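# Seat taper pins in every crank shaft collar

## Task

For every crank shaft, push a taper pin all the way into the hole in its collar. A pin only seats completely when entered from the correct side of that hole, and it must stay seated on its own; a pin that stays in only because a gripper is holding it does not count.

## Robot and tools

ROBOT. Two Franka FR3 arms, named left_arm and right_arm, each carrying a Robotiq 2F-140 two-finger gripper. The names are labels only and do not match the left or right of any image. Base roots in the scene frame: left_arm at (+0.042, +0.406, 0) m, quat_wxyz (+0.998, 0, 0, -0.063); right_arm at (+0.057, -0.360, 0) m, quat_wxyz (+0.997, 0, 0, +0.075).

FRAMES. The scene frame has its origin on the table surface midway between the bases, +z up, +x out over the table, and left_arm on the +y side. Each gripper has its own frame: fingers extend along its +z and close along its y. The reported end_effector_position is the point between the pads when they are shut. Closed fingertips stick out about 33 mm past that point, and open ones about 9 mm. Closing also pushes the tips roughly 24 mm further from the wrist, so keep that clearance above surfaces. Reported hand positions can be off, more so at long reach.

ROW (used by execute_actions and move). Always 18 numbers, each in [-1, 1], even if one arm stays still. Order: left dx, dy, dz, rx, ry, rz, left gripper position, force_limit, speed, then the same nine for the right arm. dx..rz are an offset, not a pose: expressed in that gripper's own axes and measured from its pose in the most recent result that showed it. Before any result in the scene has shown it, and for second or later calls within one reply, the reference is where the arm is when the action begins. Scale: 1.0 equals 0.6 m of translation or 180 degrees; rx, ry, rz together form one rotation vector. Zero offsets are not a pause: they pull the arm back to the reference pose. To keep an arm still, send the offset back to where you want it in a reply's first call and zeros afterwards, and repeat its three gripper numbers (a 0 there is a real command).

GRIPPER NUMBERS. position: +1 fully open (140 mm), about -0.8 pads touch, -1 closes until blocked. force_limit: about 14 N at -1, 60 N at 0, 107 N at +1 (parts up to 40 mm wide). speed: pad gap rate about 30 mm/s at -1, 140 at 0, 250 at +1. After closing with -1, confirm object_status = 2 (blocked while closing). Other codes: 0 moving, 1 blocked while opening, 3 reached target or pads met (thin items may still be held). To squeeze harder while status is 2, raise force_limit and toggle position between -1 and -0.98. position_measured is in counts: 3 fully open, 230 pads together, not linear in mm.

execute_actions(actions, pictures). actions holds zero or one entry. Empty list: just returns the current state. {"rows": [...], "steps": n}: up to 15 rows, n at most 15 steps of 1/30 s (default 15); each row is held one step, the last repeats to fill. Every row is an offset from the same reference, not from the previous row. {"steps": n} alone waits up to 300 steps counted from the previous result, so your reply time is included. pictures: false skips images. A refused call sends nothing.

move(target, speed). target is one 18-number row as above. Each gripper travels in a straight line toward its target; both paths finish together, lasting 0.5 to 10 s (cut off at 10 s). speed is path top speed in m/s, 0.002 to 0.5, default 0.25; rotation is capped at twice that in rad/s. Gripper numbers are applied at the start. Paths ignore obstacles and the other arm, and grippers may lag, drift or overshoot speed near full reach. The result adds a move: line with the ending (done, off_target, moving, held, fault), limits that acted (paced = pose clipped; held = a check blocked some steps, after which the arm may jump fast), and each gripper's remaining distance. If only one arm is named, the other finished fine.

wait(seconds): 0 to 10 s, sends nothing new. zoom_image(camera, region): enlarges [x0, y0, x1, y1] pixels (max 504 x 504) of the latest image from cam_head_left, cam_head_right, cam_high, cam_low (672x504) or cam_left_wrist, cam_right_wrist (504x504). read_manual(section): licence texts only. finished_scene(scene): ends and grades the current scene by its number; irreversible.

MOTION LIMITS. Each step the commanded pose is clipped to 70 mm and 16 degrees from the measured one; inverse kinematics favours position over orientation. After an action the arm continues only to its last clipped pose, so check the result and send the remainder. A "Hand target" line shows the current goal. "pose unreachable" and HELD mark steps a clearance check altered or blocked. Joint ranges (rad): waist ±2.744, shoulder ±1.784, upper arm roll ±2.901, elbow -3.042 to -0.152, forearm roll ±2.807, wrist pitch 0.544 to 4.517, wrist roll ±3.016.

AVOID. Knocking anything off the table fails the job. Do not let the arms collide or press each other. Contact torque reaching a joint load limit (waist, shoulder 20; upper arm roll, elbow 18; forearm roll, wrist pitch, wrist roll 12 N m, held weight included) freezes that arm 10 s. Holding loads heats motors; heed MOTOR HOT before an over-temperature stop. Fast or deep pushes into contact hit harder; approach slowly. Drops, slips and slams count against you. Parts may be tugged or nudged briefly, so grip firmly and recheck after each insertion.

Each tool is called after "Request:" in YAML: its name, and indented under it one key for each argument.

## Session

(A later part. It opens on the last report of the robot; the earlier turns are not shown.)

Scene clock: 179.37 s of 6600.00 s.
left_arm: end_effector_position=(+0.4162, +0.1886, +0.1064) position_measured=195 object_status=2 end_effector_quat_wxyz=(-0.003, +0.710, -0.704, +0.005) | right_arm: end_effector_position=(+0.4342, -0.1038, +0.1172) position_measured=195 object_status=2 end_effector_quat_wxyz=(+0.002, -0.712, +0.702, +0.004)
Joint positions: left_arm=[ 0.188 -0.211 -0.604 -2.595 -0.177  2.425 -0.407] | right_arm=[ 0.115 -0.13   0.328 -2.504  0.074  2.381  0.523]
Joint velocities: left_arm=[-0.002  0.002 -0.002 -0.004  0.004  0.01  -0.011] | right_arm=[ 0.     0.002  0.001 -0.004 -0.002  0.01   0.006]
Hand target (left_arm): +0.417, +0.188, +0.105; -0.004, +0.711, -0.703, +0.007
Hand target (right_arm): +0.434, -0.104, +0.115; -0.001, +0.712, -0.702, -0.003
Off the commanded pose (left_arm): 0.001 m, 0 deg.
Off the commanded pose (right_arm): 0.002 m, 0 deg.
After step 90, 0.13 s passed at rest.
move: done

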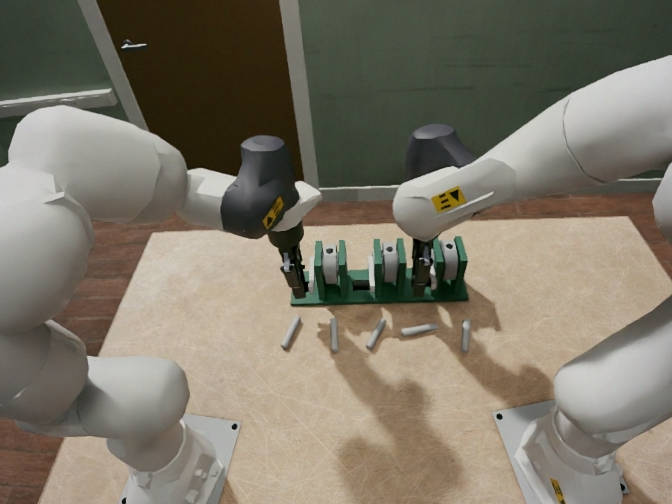

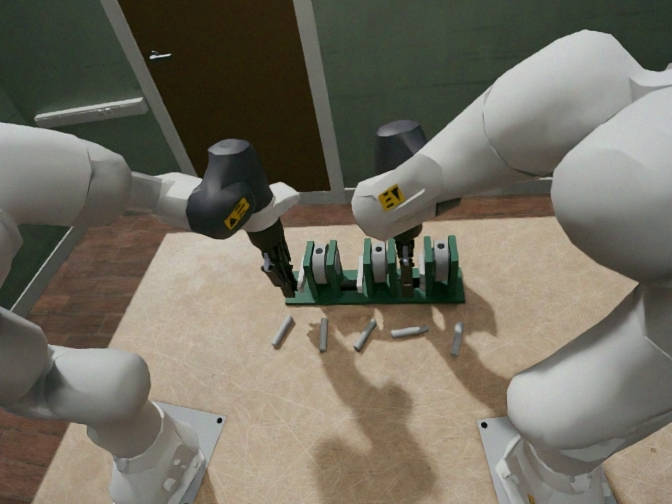

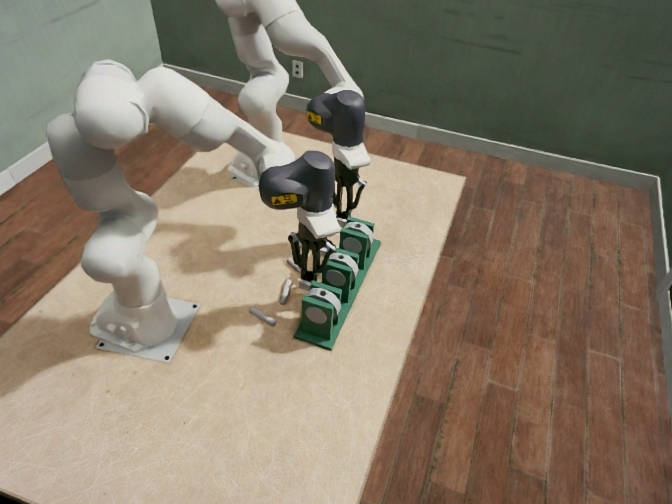

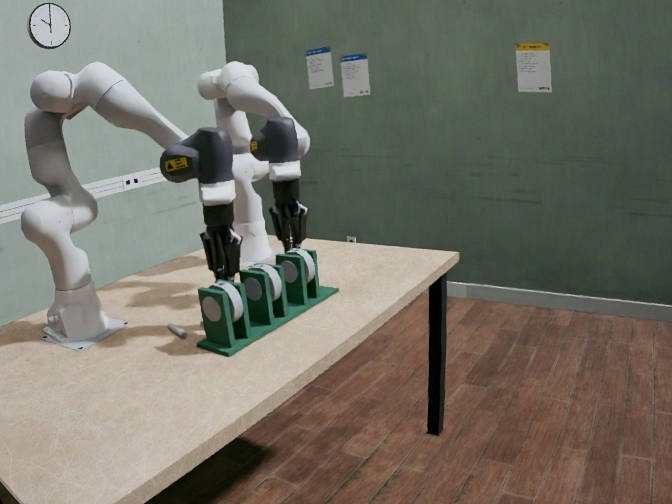

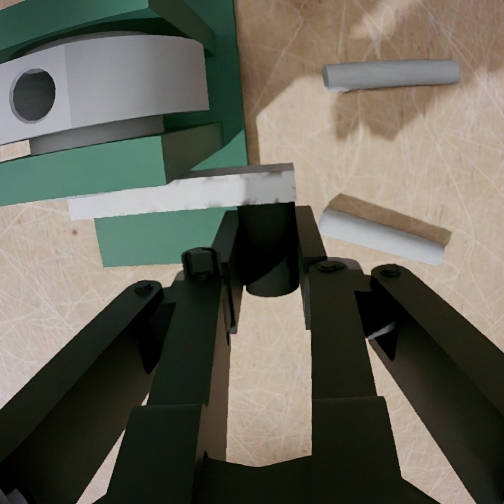

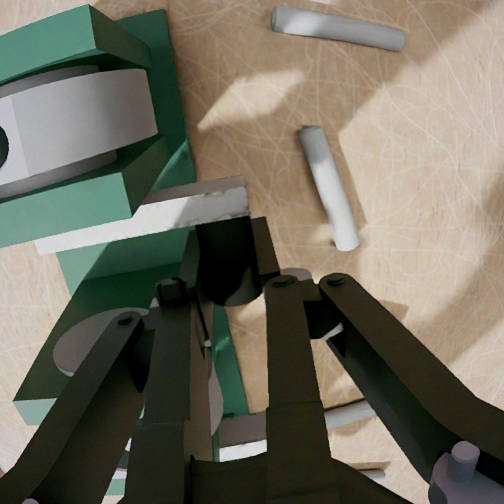

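Compare hole positions with the initial zooms.

Request:
zoom_image:
  camera: "cam_head_left"
  region: [310, 235, 350, 265]

Request:
zoom_image:
  camera: "cam_head_left"
  region: [430, 232, 470, 262]

Region (310, 235, 350, 265) of cam_head_left's 672x504 image, scaled by 12.600, with more detail than that image has; it fills the top 378 rows of this view, and the rest is white.

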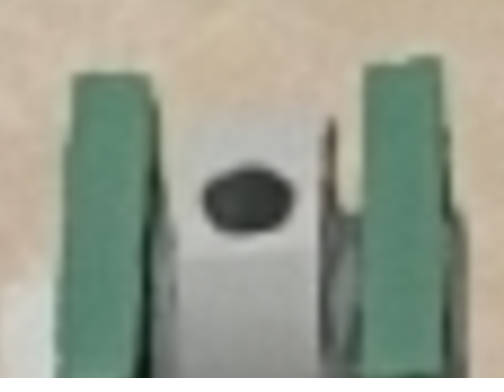

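Region (430, 232, 470, 262) of cam_head_left's 672x504 image, scaled by 12.600, with more detail than that image has; it fills the top 378 rows of this view, and the rest is white.

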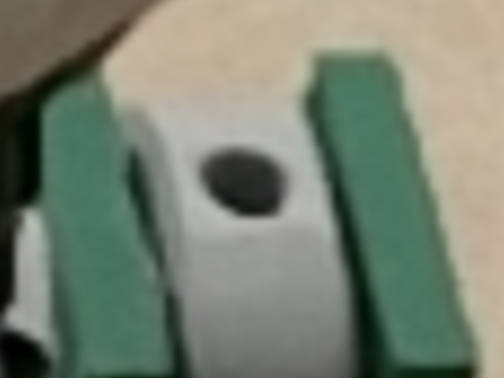

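Request:
move:
  target: [0,0,-0.002,0,0,0,-1,-1,-0.5, 0,0,0.0075,0,0,0,-1,-1,-0.5]
  speed: 0.01

Request:
zoom_image:
  camera: "cam_head_left"
  region: [430, 232, 470, 262]

Request:
zoom_image:
  camera: "cam_head_left"
  region: [310, 235, 350, 265]

Scene clock: 189.73 s of 6600.00 s.
left_arm: end_effector_position=(+0.4162, +0.1887, +0.1061) position_measured=195 object_status=2 end_effector_quat_wxyz=(-0.003, +0.711, -0.703, +0.005) | right_arm: end_effector_position=(+0.4342, -0.1037, +0.1139) position_measured=195 object_status=2 end_effector_quat_wxyz=(+0.002, -0.712, +0.702, +0.005)
Joint positions: left_arm=[ 0.188 -0.21  -0.604 -2.596 -0.176  2.426 -0.409] | right_arm=[ 0.115 -0.123  0.328 -2.506  0.072  2.39   0.525]
Joint velocities: left_arm=[ 0.001  0.002  0.001  0.001  0.002  0.    -0.002] | right_arm=[ 0.     0.002  0.    -0.001 -0.     0.003  0.   ]
Hand target (left_arm): +0.416, +0.189, +0.108; -0.003, +0.710, -0.704, +0.005
Hand target (right_arm): +0.434, -0.104, +0.113; -0.002, +0.712, -0.702, -0.004
Off the commanded pose (left_arm): 0.001 m, 0 deg.
Off the commanded pose (right_arm): 0.001 m, 0 deg.
After step 90, 6.67 s passed at rest.
move: done

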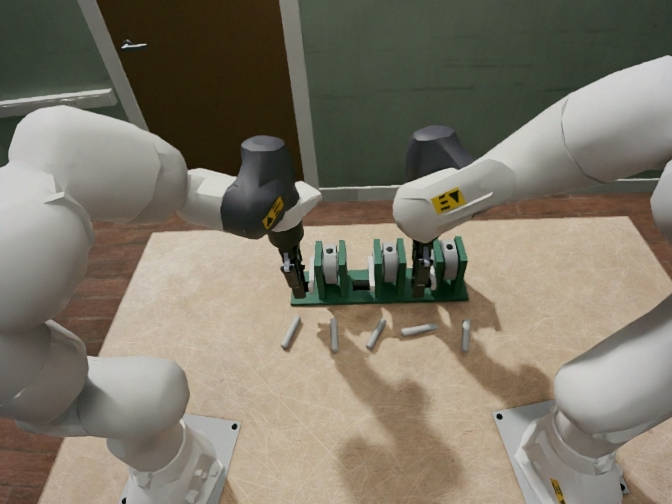

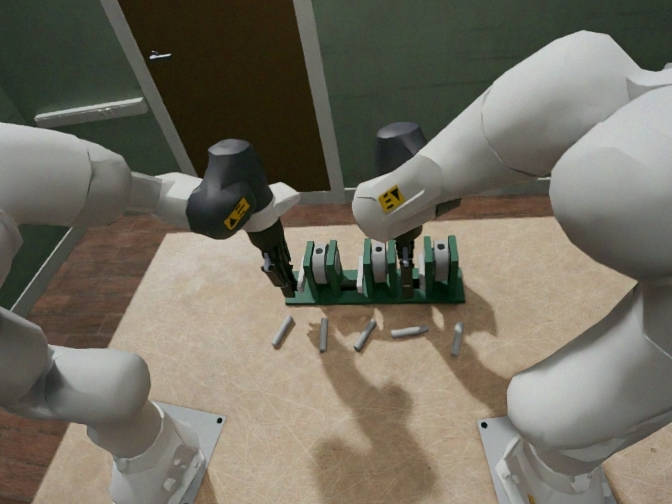

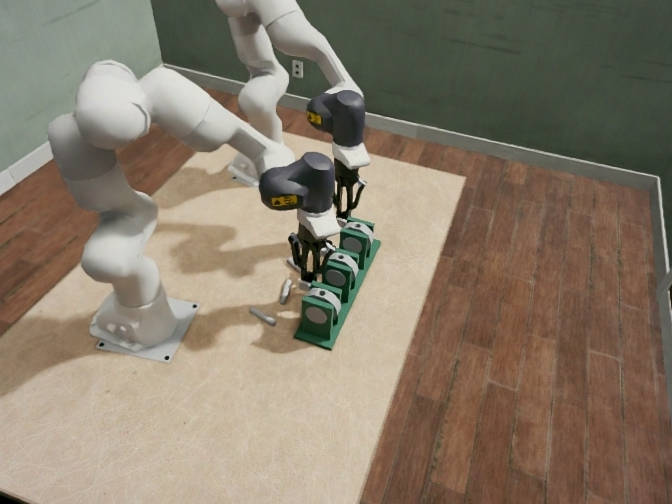

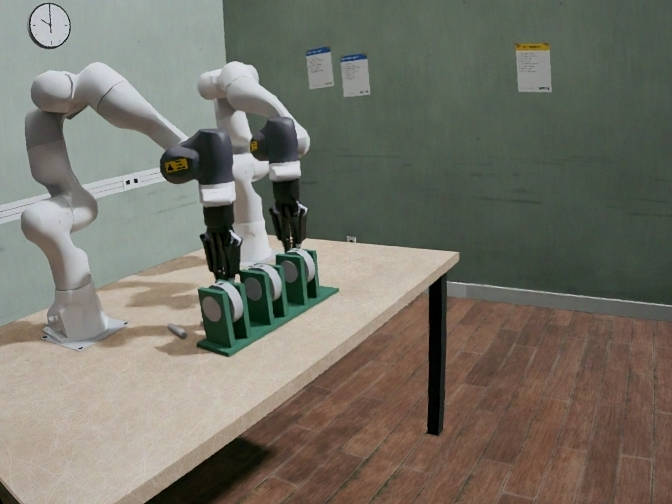

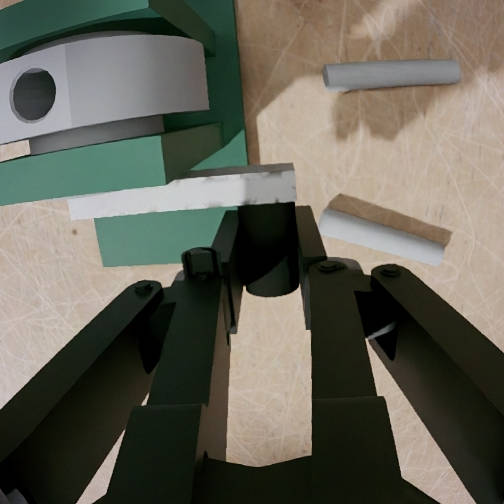

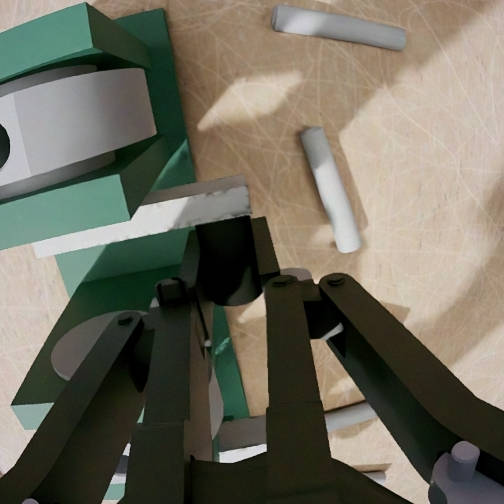

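Region (430, 232, 470, 262) of cam_head_left's 672x504 image, scaled by 12.600, with more detail than that image has; it fills the top 378 rows of this view, and the rest is white.

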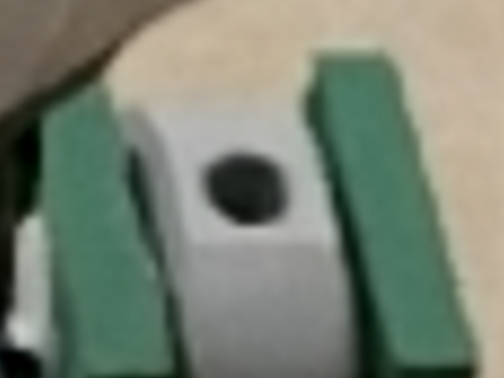

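Region (310, 235, 350, 265) of cam_head_left's 672x504 image, scaled by 12.600, with more detail than that image has; it fills the top 378 rows of this view, and the rest is white.

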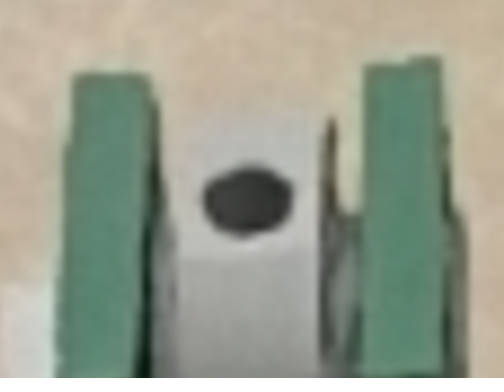

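Request:
execute_actions:
  actions:
    - {"rows": [[0,0,-0.0055,0,0,0,-1,-1,-0.5, 0,0,0.004,0,0,0,-1,-1,-0.5]], "steps": 15}
  pictures: false

Request:
zoom_image:
  camera: "cam_right_wrist"
  region: [260, 0, 420, 70]

Request:
zoom_image:
  camera: "cam_left_wrist"
  region: [310, 185, 460, 275]

Scene clock: 196.40 s of 6600.00 s.
left_arm: end_effector_position=(+0.4162, +0.1887, +0.1075) position_measured=195 object_status=2 end_effector_quat_wxyz=(-0.004, +0.711, -0.703, +0.006) | right_arm: end_effector_position=(+0.4342, -0.1037, +0.1128) position_measured=195 object_status=2 end_effector_quat_wxyz=(+0.002, -0.712, +0.702, +0.005)
Joint positions: left_arm=[ 0.188 -0.215 -0.604 -2.596 -0.178  2.423 -0.409] | right_arm=[ 0.115 -0.12   0.328 -2.506  0.071  2.392  0.525]
Joint velocities: left_arm=[ 0.001 -0.    -0.    -0.001 -0.    -0.001 -0.001] | right_arm=[ 0.002 -0.     0.     0.001 -0.001  0.001  0.001]
Hand target (left_arm): +0.416, +0.189, +0.109; -0.003, +0.711, -0.703, +0.006
Hand target (right_arm): +0.434, -0.104, +0.112; -0.002, +0.712, -0.702, -0.005
Off the commanded pose (left_arm): 0.002 m, 0 deg.
Off the commanded pose (right_arm): 0.001 m, 0 deg.
Steps of this call (steps 1 to 90: nothing new was sent; then 3.17 s passed at rest; steps 91 to 105: all 15 steps of this action). Readings (end_effector_position | what the end effector reports):
91: left_arm (+0.4162, +0.1887, +0.1063) | right_arm (+0.4342, -0.1037, +0.1137) | left_arm position_measured=195 object_status=2 | right_arm position_measured=195 object_status=2
92: left_arm (+0.4162, +0.1887, +0.1067) | right_arm (+0.4342, -0.1037, +0.1134) | left_arm position_measured=195 object_status=2 | right_arm position_measured=195 object_status=2
94: left_arm (+0.4162, +0.1887, +0.1071) | right_arm (+0.4342, -0.1037, +0.1130) | left_arm position_measured=195 object_status=2 | right_arm position_measured=195 object_status=2
98: left_arm (+0.4162, +0.1887, +0.1074) | right_arm (+0.4342, -0.1037, +0.1128) | left_arm position_measured=195 object_status=2 | right_arm position_measured=195 object_status=2
105: the state above

Region (260, 0, 420, 70) of cam_right_wrist's 504x504 image, scaled by 3.150, with more detail than that image has; it fills the top 220 rows of this view, and the rest is white.

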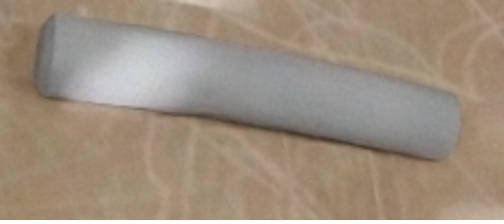

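Region (310, 185, 460, 275) of cam_left_wrist's 504x504 image, scaled by 3.360, with more detail than that image has; it fills the top 302 rows of this view, and the rest is white.

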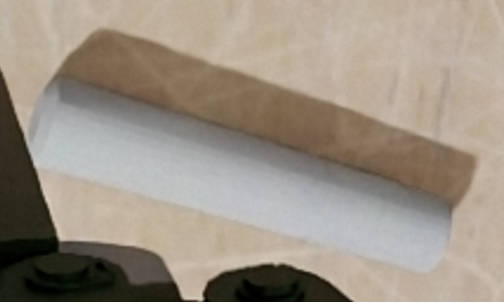

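Request:
execute_actions:
  actions:
    - {"rows": [[0,0,0,0,0,0,-0.3,-1,-0.3, 0,0,0,0,0,0,-0.3,-1,-0.3]], "steps": 8}
  pictures: false

Request:
move:
  target: [0,0,-0.13,0,0,0,-0.3,-1,-0.3, 0,0,-0.075,0,0,0,-0.3,-1,-0.3]
  speed: 0.12

Request:
move:
  target: [0.225,0,0,0,0,0,-0.3,-1,-0.3, 0.197,0.12,0.06,0,0,-0.43,-0.3,0,-0.3]
  speed: 0.2

Scene clock: 211.30 s of 6600.00 s.
left_arm: end_effector_position=(+0.4162, +0.1887, +0.1075) position_measured=167 object_status=0 end_effector_quat_wxyz=(-0.004, +0.711, -0.703, +0.006) | right_arm: end_effector_position=(+0.4342, -0.1037, +0.1127) position_measured=167 object_status=0 end_effector_quat_wxyz=(+0.002, -0.712, +0.702, +0.005)
Joint positions: left_arm=[ 0.188 -0.215 -0.604 -2.595 -0.178  2.423 -0.409] | right_arm=[ 0.115 -0.12   0.328 -2.506  0.071  2.393  0.525]
Joint velocities: left_arm=[-0.001 -0.    -0.     0.     0.     0.    -0.   ] | right_arm=[ 0.     0.001 -0.001 -0.001 -0.002 -0.001  0.   ]
Hand target (left_arm): +0.416, +0.189, +0.107; -0.004, +0.711, -0.703, +0.006
Hand target (right_arm): +0.434, -0.104, +0.113; -0.002, +0.712, -0.702, -0.005
Off the commanded pose (left_arm): 0.000 m, 0 deg.
Off the commanded pose (right_arm): 0.000 m, 0 deg.
Steps of this call (steps 1 to 90: nothing new was sent; then 11.63 s passed at rest; steps 91 to 98: all 8 steps of this action). Readings (end_effector_position | what the end effector reports):
91: left_arm (+0.4162, +0.1887, +0.1075) | right_arm (+0.4342, -0.1037, +0.1127) | left_arm position_measured=195 object_status=0 | right_arm position_measured=195 object_status=0
92: left_arm (+0.4162, +0.1887, +0.1075) | right_arm (+0.4342, -0.1037, +0.1127) | left_arm position_measured=195 object_status=0 | right_arm position_measured=195 object_status=0
94: left_arm (+0.4162, +0.1887, +0.1075) | right_arm (+0.4342, -0.1037, +0.1127) | left_arm position_measured=179 object_status=0 | right_arm position_measured=178 object_status=0
98: the state above

Scene clock: 212.80 s of 6600.00 s.
left_arm: end_effector_position=(+0.4161, +0.1913, +0.1845) position_measured=167 object_status=3 end_effector_quat_wxyz=(-0.005, +0.714, -0.700, +0.007) | right_arm: end_effector_position=(+0.4345, -0.1034, +0.1570) position_measured=167 object_status=3 end_effector_quat_wxyz=(+0.001, -0.712, +0.703, +0.004)
Joint positions: left_arm=[ 0.149 -0.372 -0.531 -2.511 -0.223  2.191 -0.371] | right_arm=[ 0.115 -0.202  0.324 -2.459  0.094  2.267  0.51 ]
Joint velocities: left_arm=[-0.002 -0.     0.001 -0.001 -0.    -0.011  0.006] | right_arm=[ 0.    -0.     0.001  0.001  0.001 -0.007 -0.004]
Hand target (left_arm): +0.415, +0.190, +0.185; -0.003, +0.712, -0.702, +0.006
Hand target (right_arm): +0.435, -0.104, +0.158; -0.002, +0.712, -0.702, -0.005
Off the commanded pose (left_arm): 0.003 m, 1 deg.
Off the commanded pose (right_arm): 0.001 m, 0 deg.
move: done

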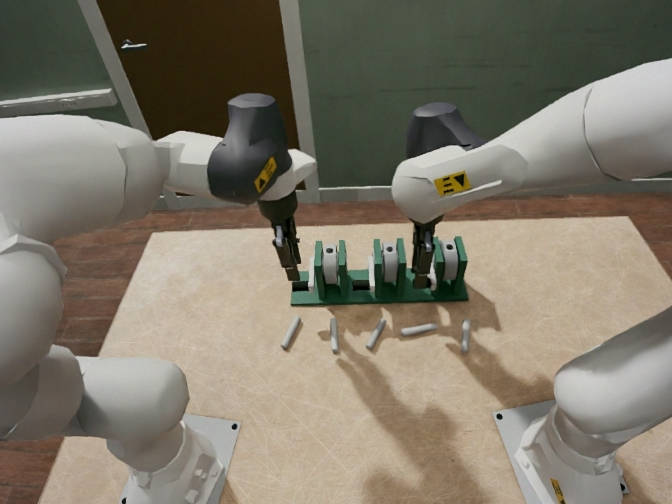

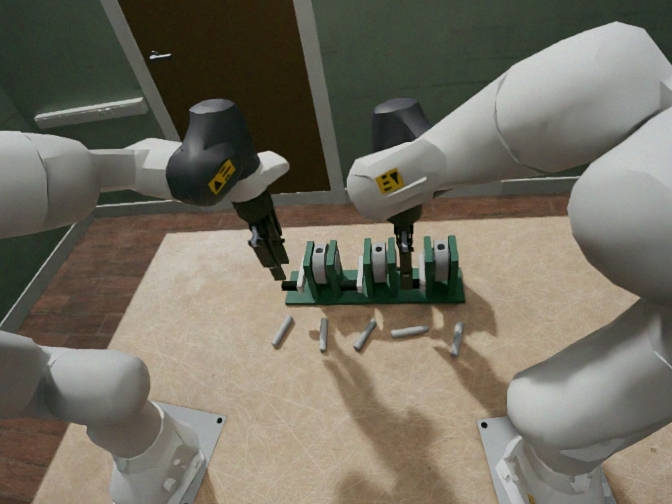

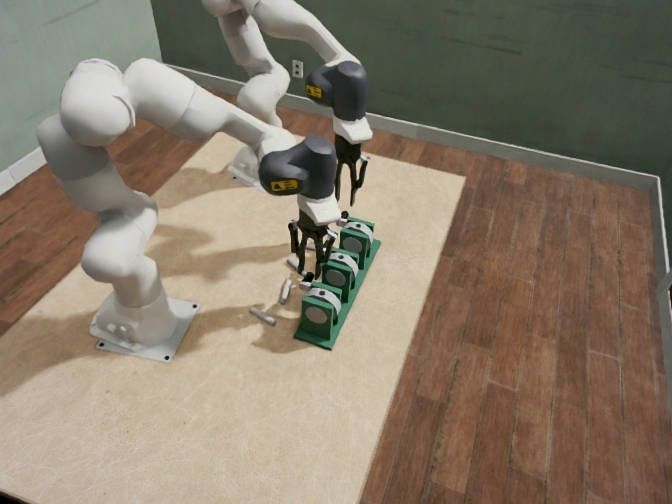

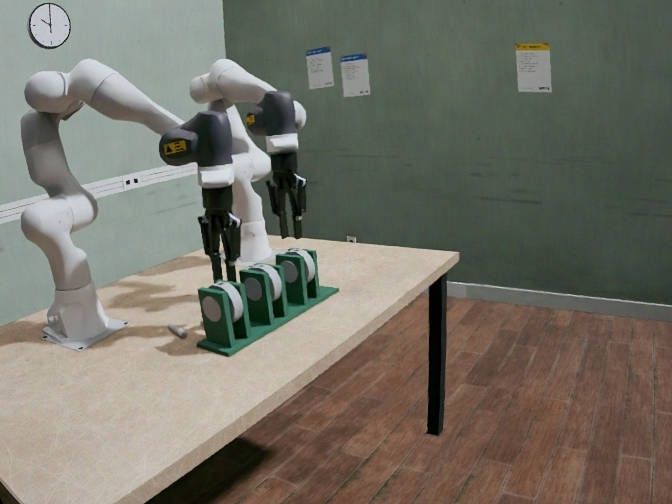

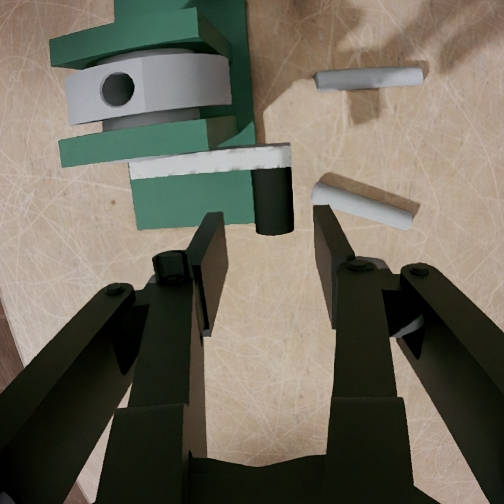

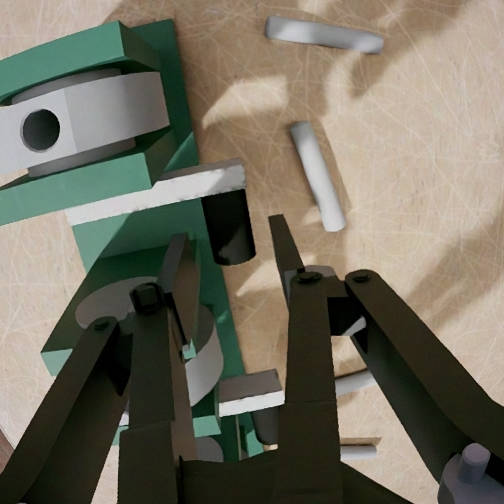

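Scene clock: 217.00 s of 6600.00 s.
left_arm: end_effector_position=(+0.4212, +0.0578, +0.1865) position_measured=167 object_status=3 end_effector_quat_wxyz=(-0.010, +0.712, -0.702, +0.008) | right_arm: end_effector_position=(+0.3646, -0.2222, +0.1238) position_measured=167 object_status=3 end_effector_quat_wxyz=(-0.007, +0.994, -0.111, -0.003)
Joint positions: left_arm=[ 0.203 -0.108 -0.816 -2.25  -0.072  2.191 -0.708] | right_arm=[ 0.503 -0.537 -0.268 -2.853 -0.168  2.327 -0.811]
Joint velocities: left_arm=[-0.001 -0.001 -0.001  0.     0.    -0.001 -0.012] | right_arm=[ 0.     0.001 -0.     0.001 -0.001 -0.    -0.026]
Hand target (left_arm): +0.422, +0.059, +0.186; -0.011, +0.714, -0.700, +0.007
Hand target (right_arm): +0.363, -0.223, +0.123; -0.006, +0.995, -0.104, -0.004
Off the commanded pose (left_arm): 0.003 m, 1 deg.
Off the commanded pose (right_arm): 0.003 m, 1 deg.
move: done

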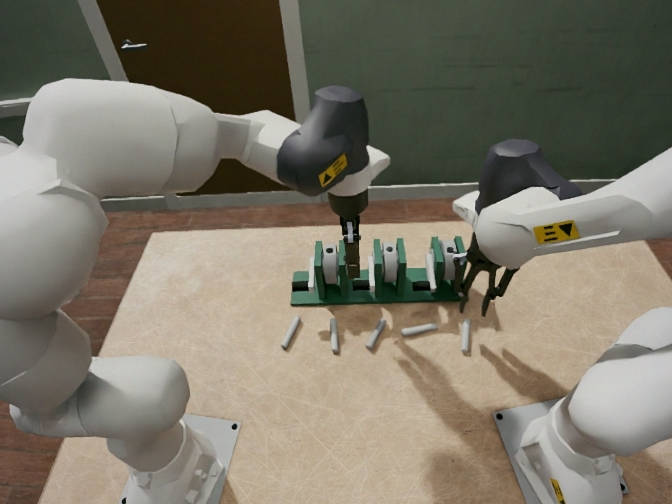

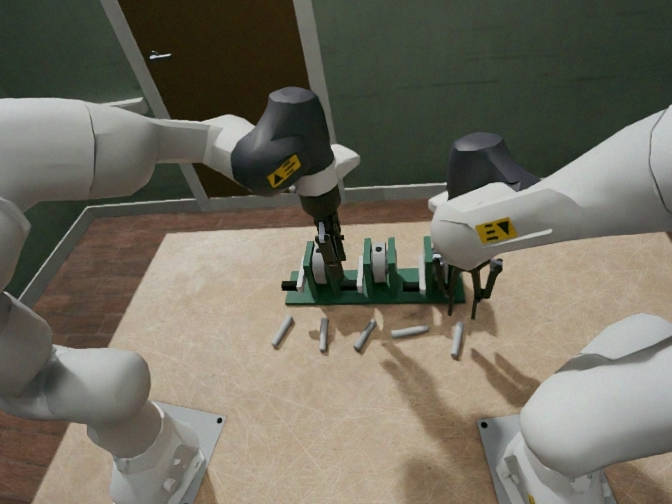

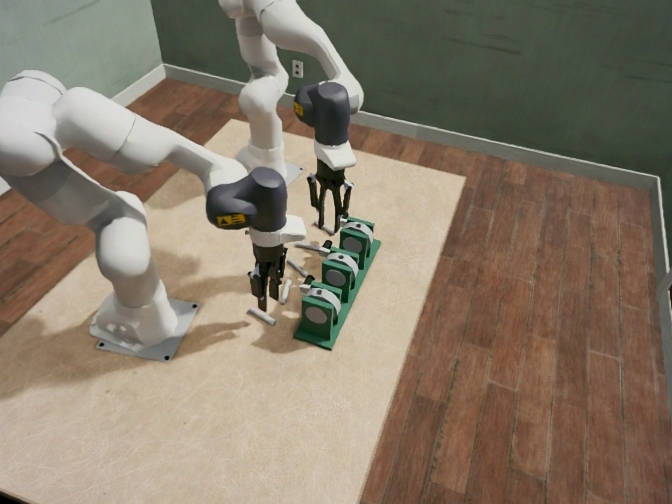

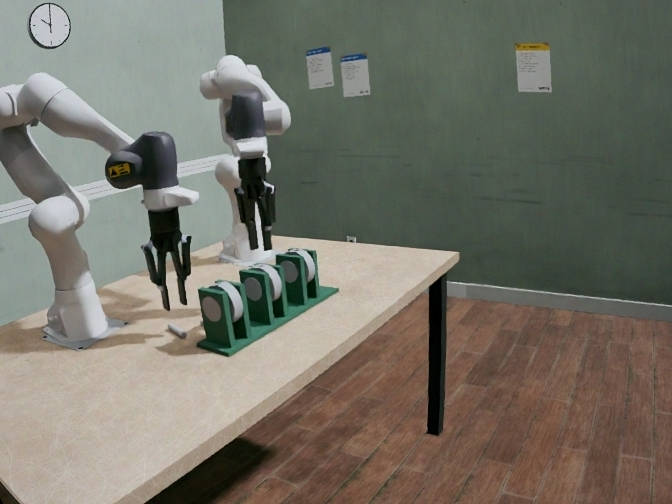

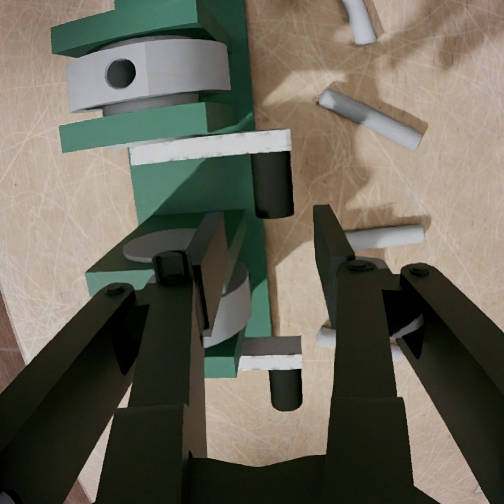

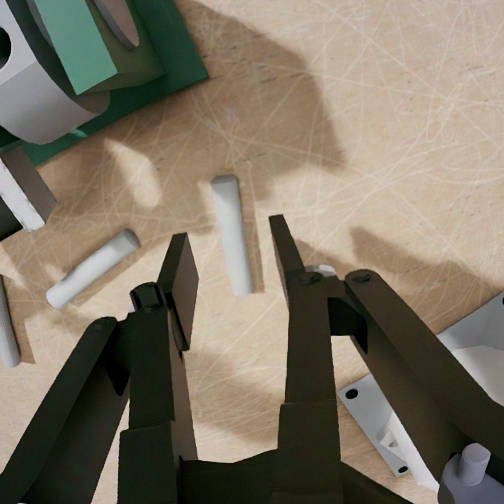

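Request:
move:
  target: [0.024,0,0.045,0,0,0,-0.3,-1,-0.3, 0.005,0,0.131,0,0,0.014,-0.3,0,-0.3]
  speed: 0.08

Scene clock: 224.83 s of 6600.00 s.
left_arm: end_effector_position=(+0.4212, +0.0453, +0.1587) position_measured=167 object_status=3 end_effector_quat_wxyz=(-0.011, +0.710, -0.704, +0.005) | right_arm: end_effector_position=(+0.3671, -0.2236, +0.0447) position_measured=167 object_status=3 end_effector_quat_wxyz=(-0.005, +0.991, -0.131, -0.002)
Joint positions: left_arm=[ 0.203 -0.013 -0.846 -2.249  0.015  2.25  -0.786] | right_arm=[ 0.506 -0.286 -0.289 -2.912 -0.145  2.633 -0.803]
Joint velocities: left_arm=[ 0.     0.001 -0.002 -0.001  0.003  0.002 -0.013] | right_arm=[ 0.002  0.001  0.     0.001  0.002  0.014 -0.   ]
Hand target (left_arm): +0.422, +0.043, +0.159; -0.011, +0.711, -0.703, +0.008
Hand target (right_arm): +0.367, -0.223, +0.044; -0.006, +0.991, -0.133, -0.002
Off the commanded pose (left_arm): 0.002 m, 0 deg.
Off the commanded pose (right_arm): 0.002 m, 0 deg.
After step 90, 3.23 s passed at rest.
move: done

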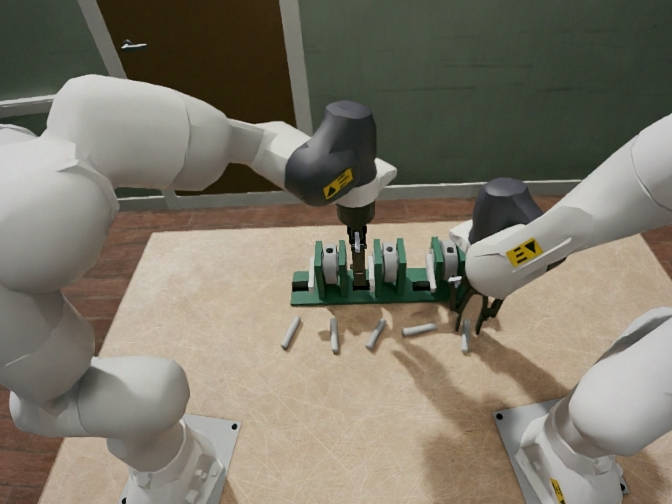

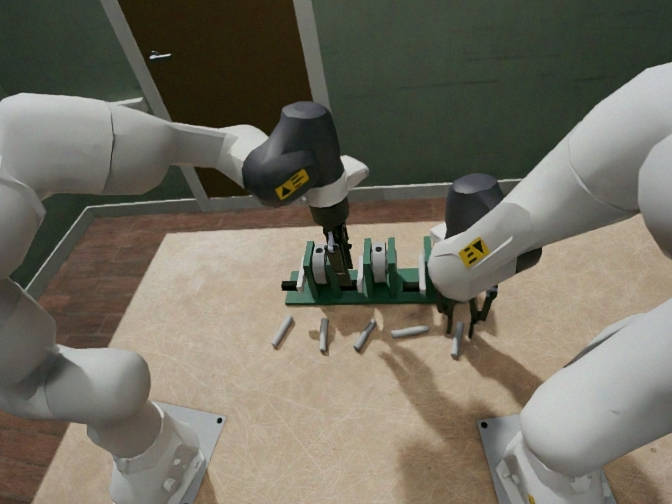

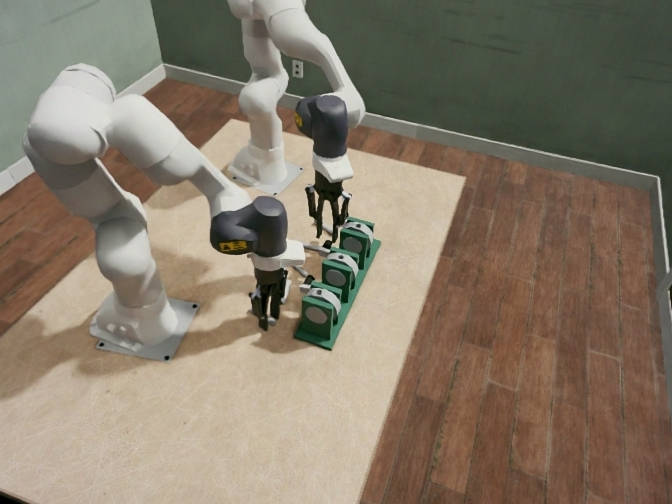

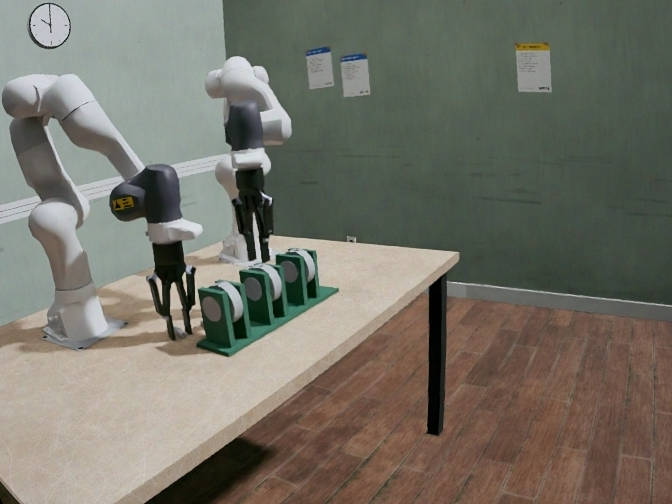

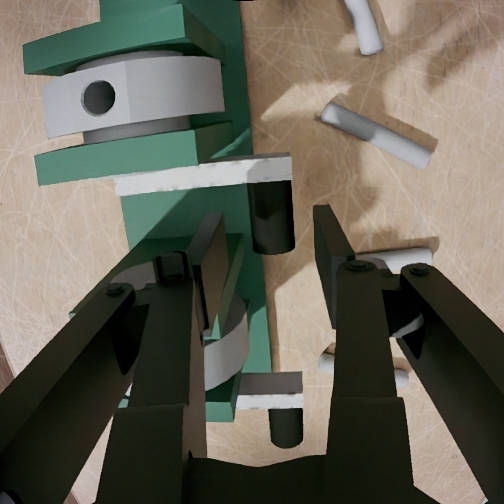

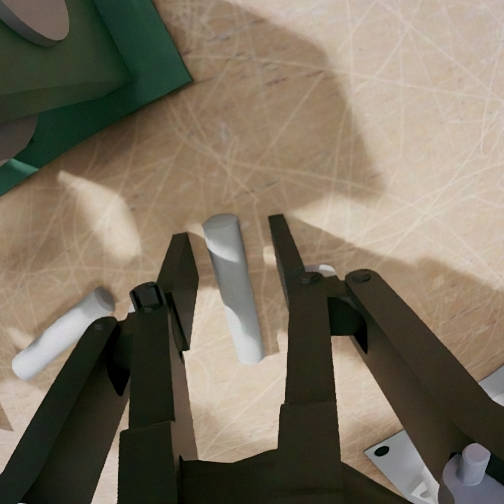

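Request:
move:
  target: [0.005,0.001,0.088,0,0,0,-0.3,-1,-0.3, 0,-0.0065,0,0,0,0,-0.3,0,-0.3]
  speed: 0.05

Scene clock: 229.67 s of 6600.00 s.
left_arm: end_effector_position=(+0.4217, +0.0426, +0.1065) position_measured=167 object_status=3 end_effector_quat_wxyz=(-0.011, +0.706, -0.709, +0.003) | right_arm: end_effector_position=(+0.3680, -0.2211, +0.0444) position_measured=167 object_status=3 end_effector_quat_wxyz=(-0.005, +0.991, -0.130, -0.002)
Joint positions: left_arm=[ 0.181  0.122 -0.833 -2.283  0.159  2.366 -0.883] | right_arm=[ 0.513 -0.28  -0.289 -2.908 -0.141  2.636 -0.802]
Joint velocities: left_arm=[-0.002  0.001  0.001 -0.001  0.011  0.011 -0.033] | right_arm=[-0.001 -0.     0.    -0.    -0.    -0.001  0.002]
Hand target (left_arm): +0.422, +0.041, +0.106; -0.011, +0.709, -0.705, +0.005
Hand target (right_arm): +0.368, -0.220, +0.045; -0.005, +0.991, -0.131, -0.002
Off the commanded pose (left_arm): 0.001 m, 1 deg.
Off the commanded pose (right_arm): 0.001 m, 0 deg.
After step 90, 0.37 s passed at rest.
move: done

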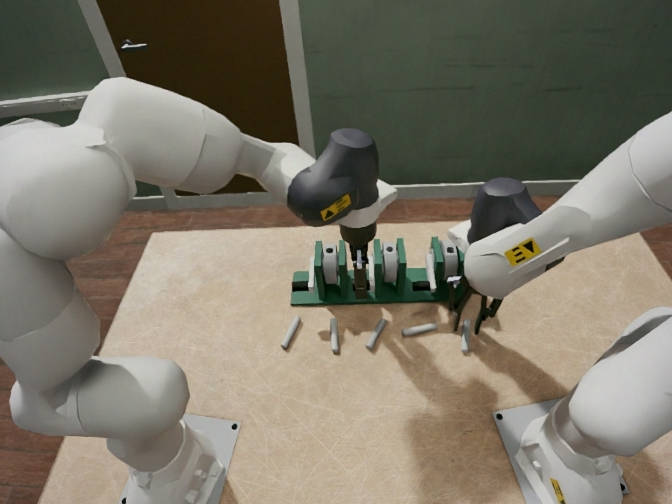

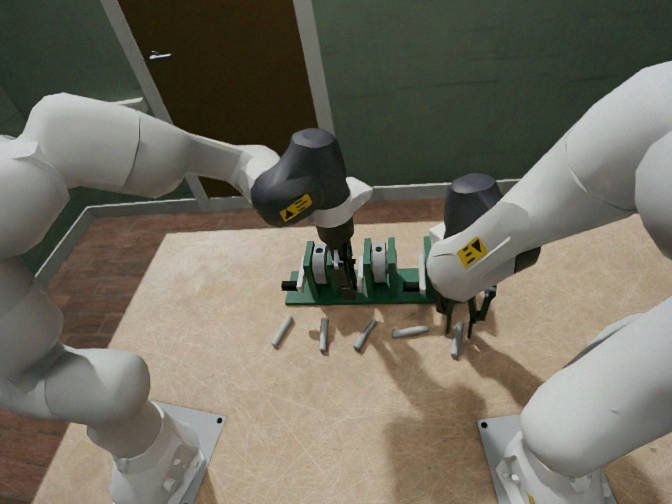

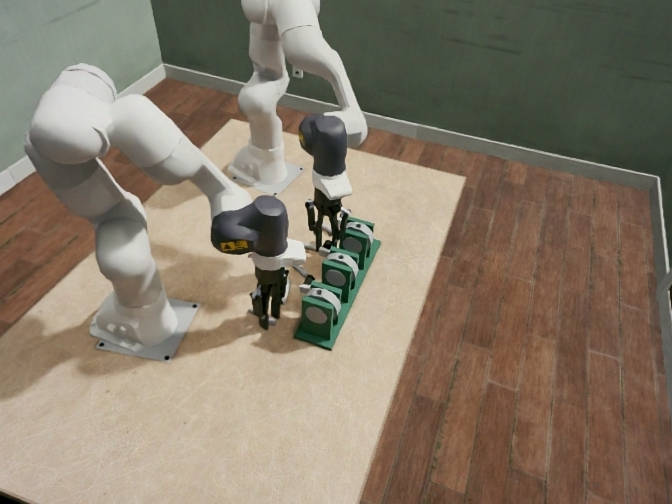

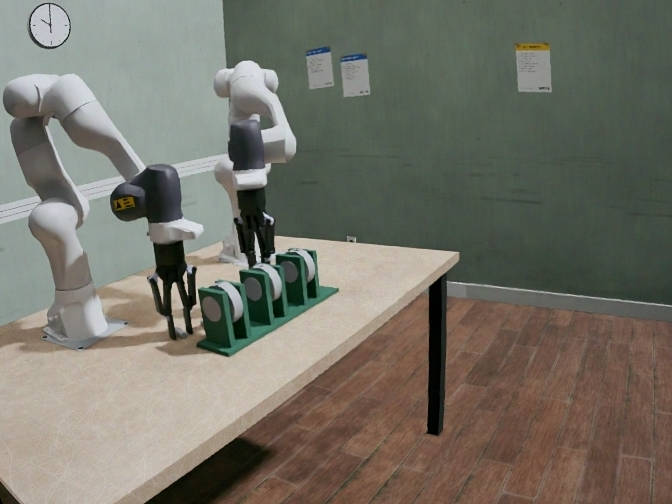

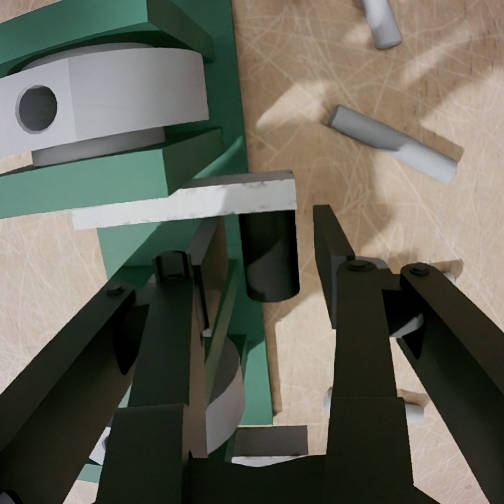

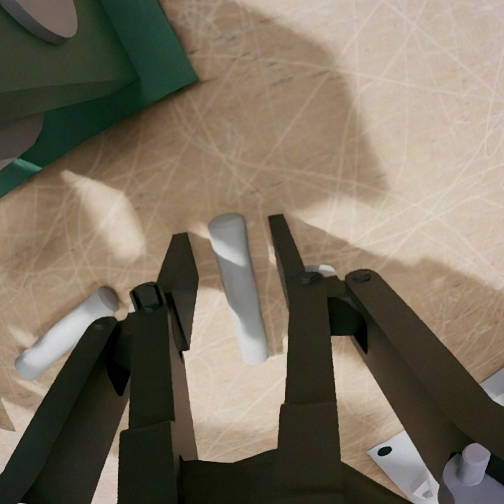

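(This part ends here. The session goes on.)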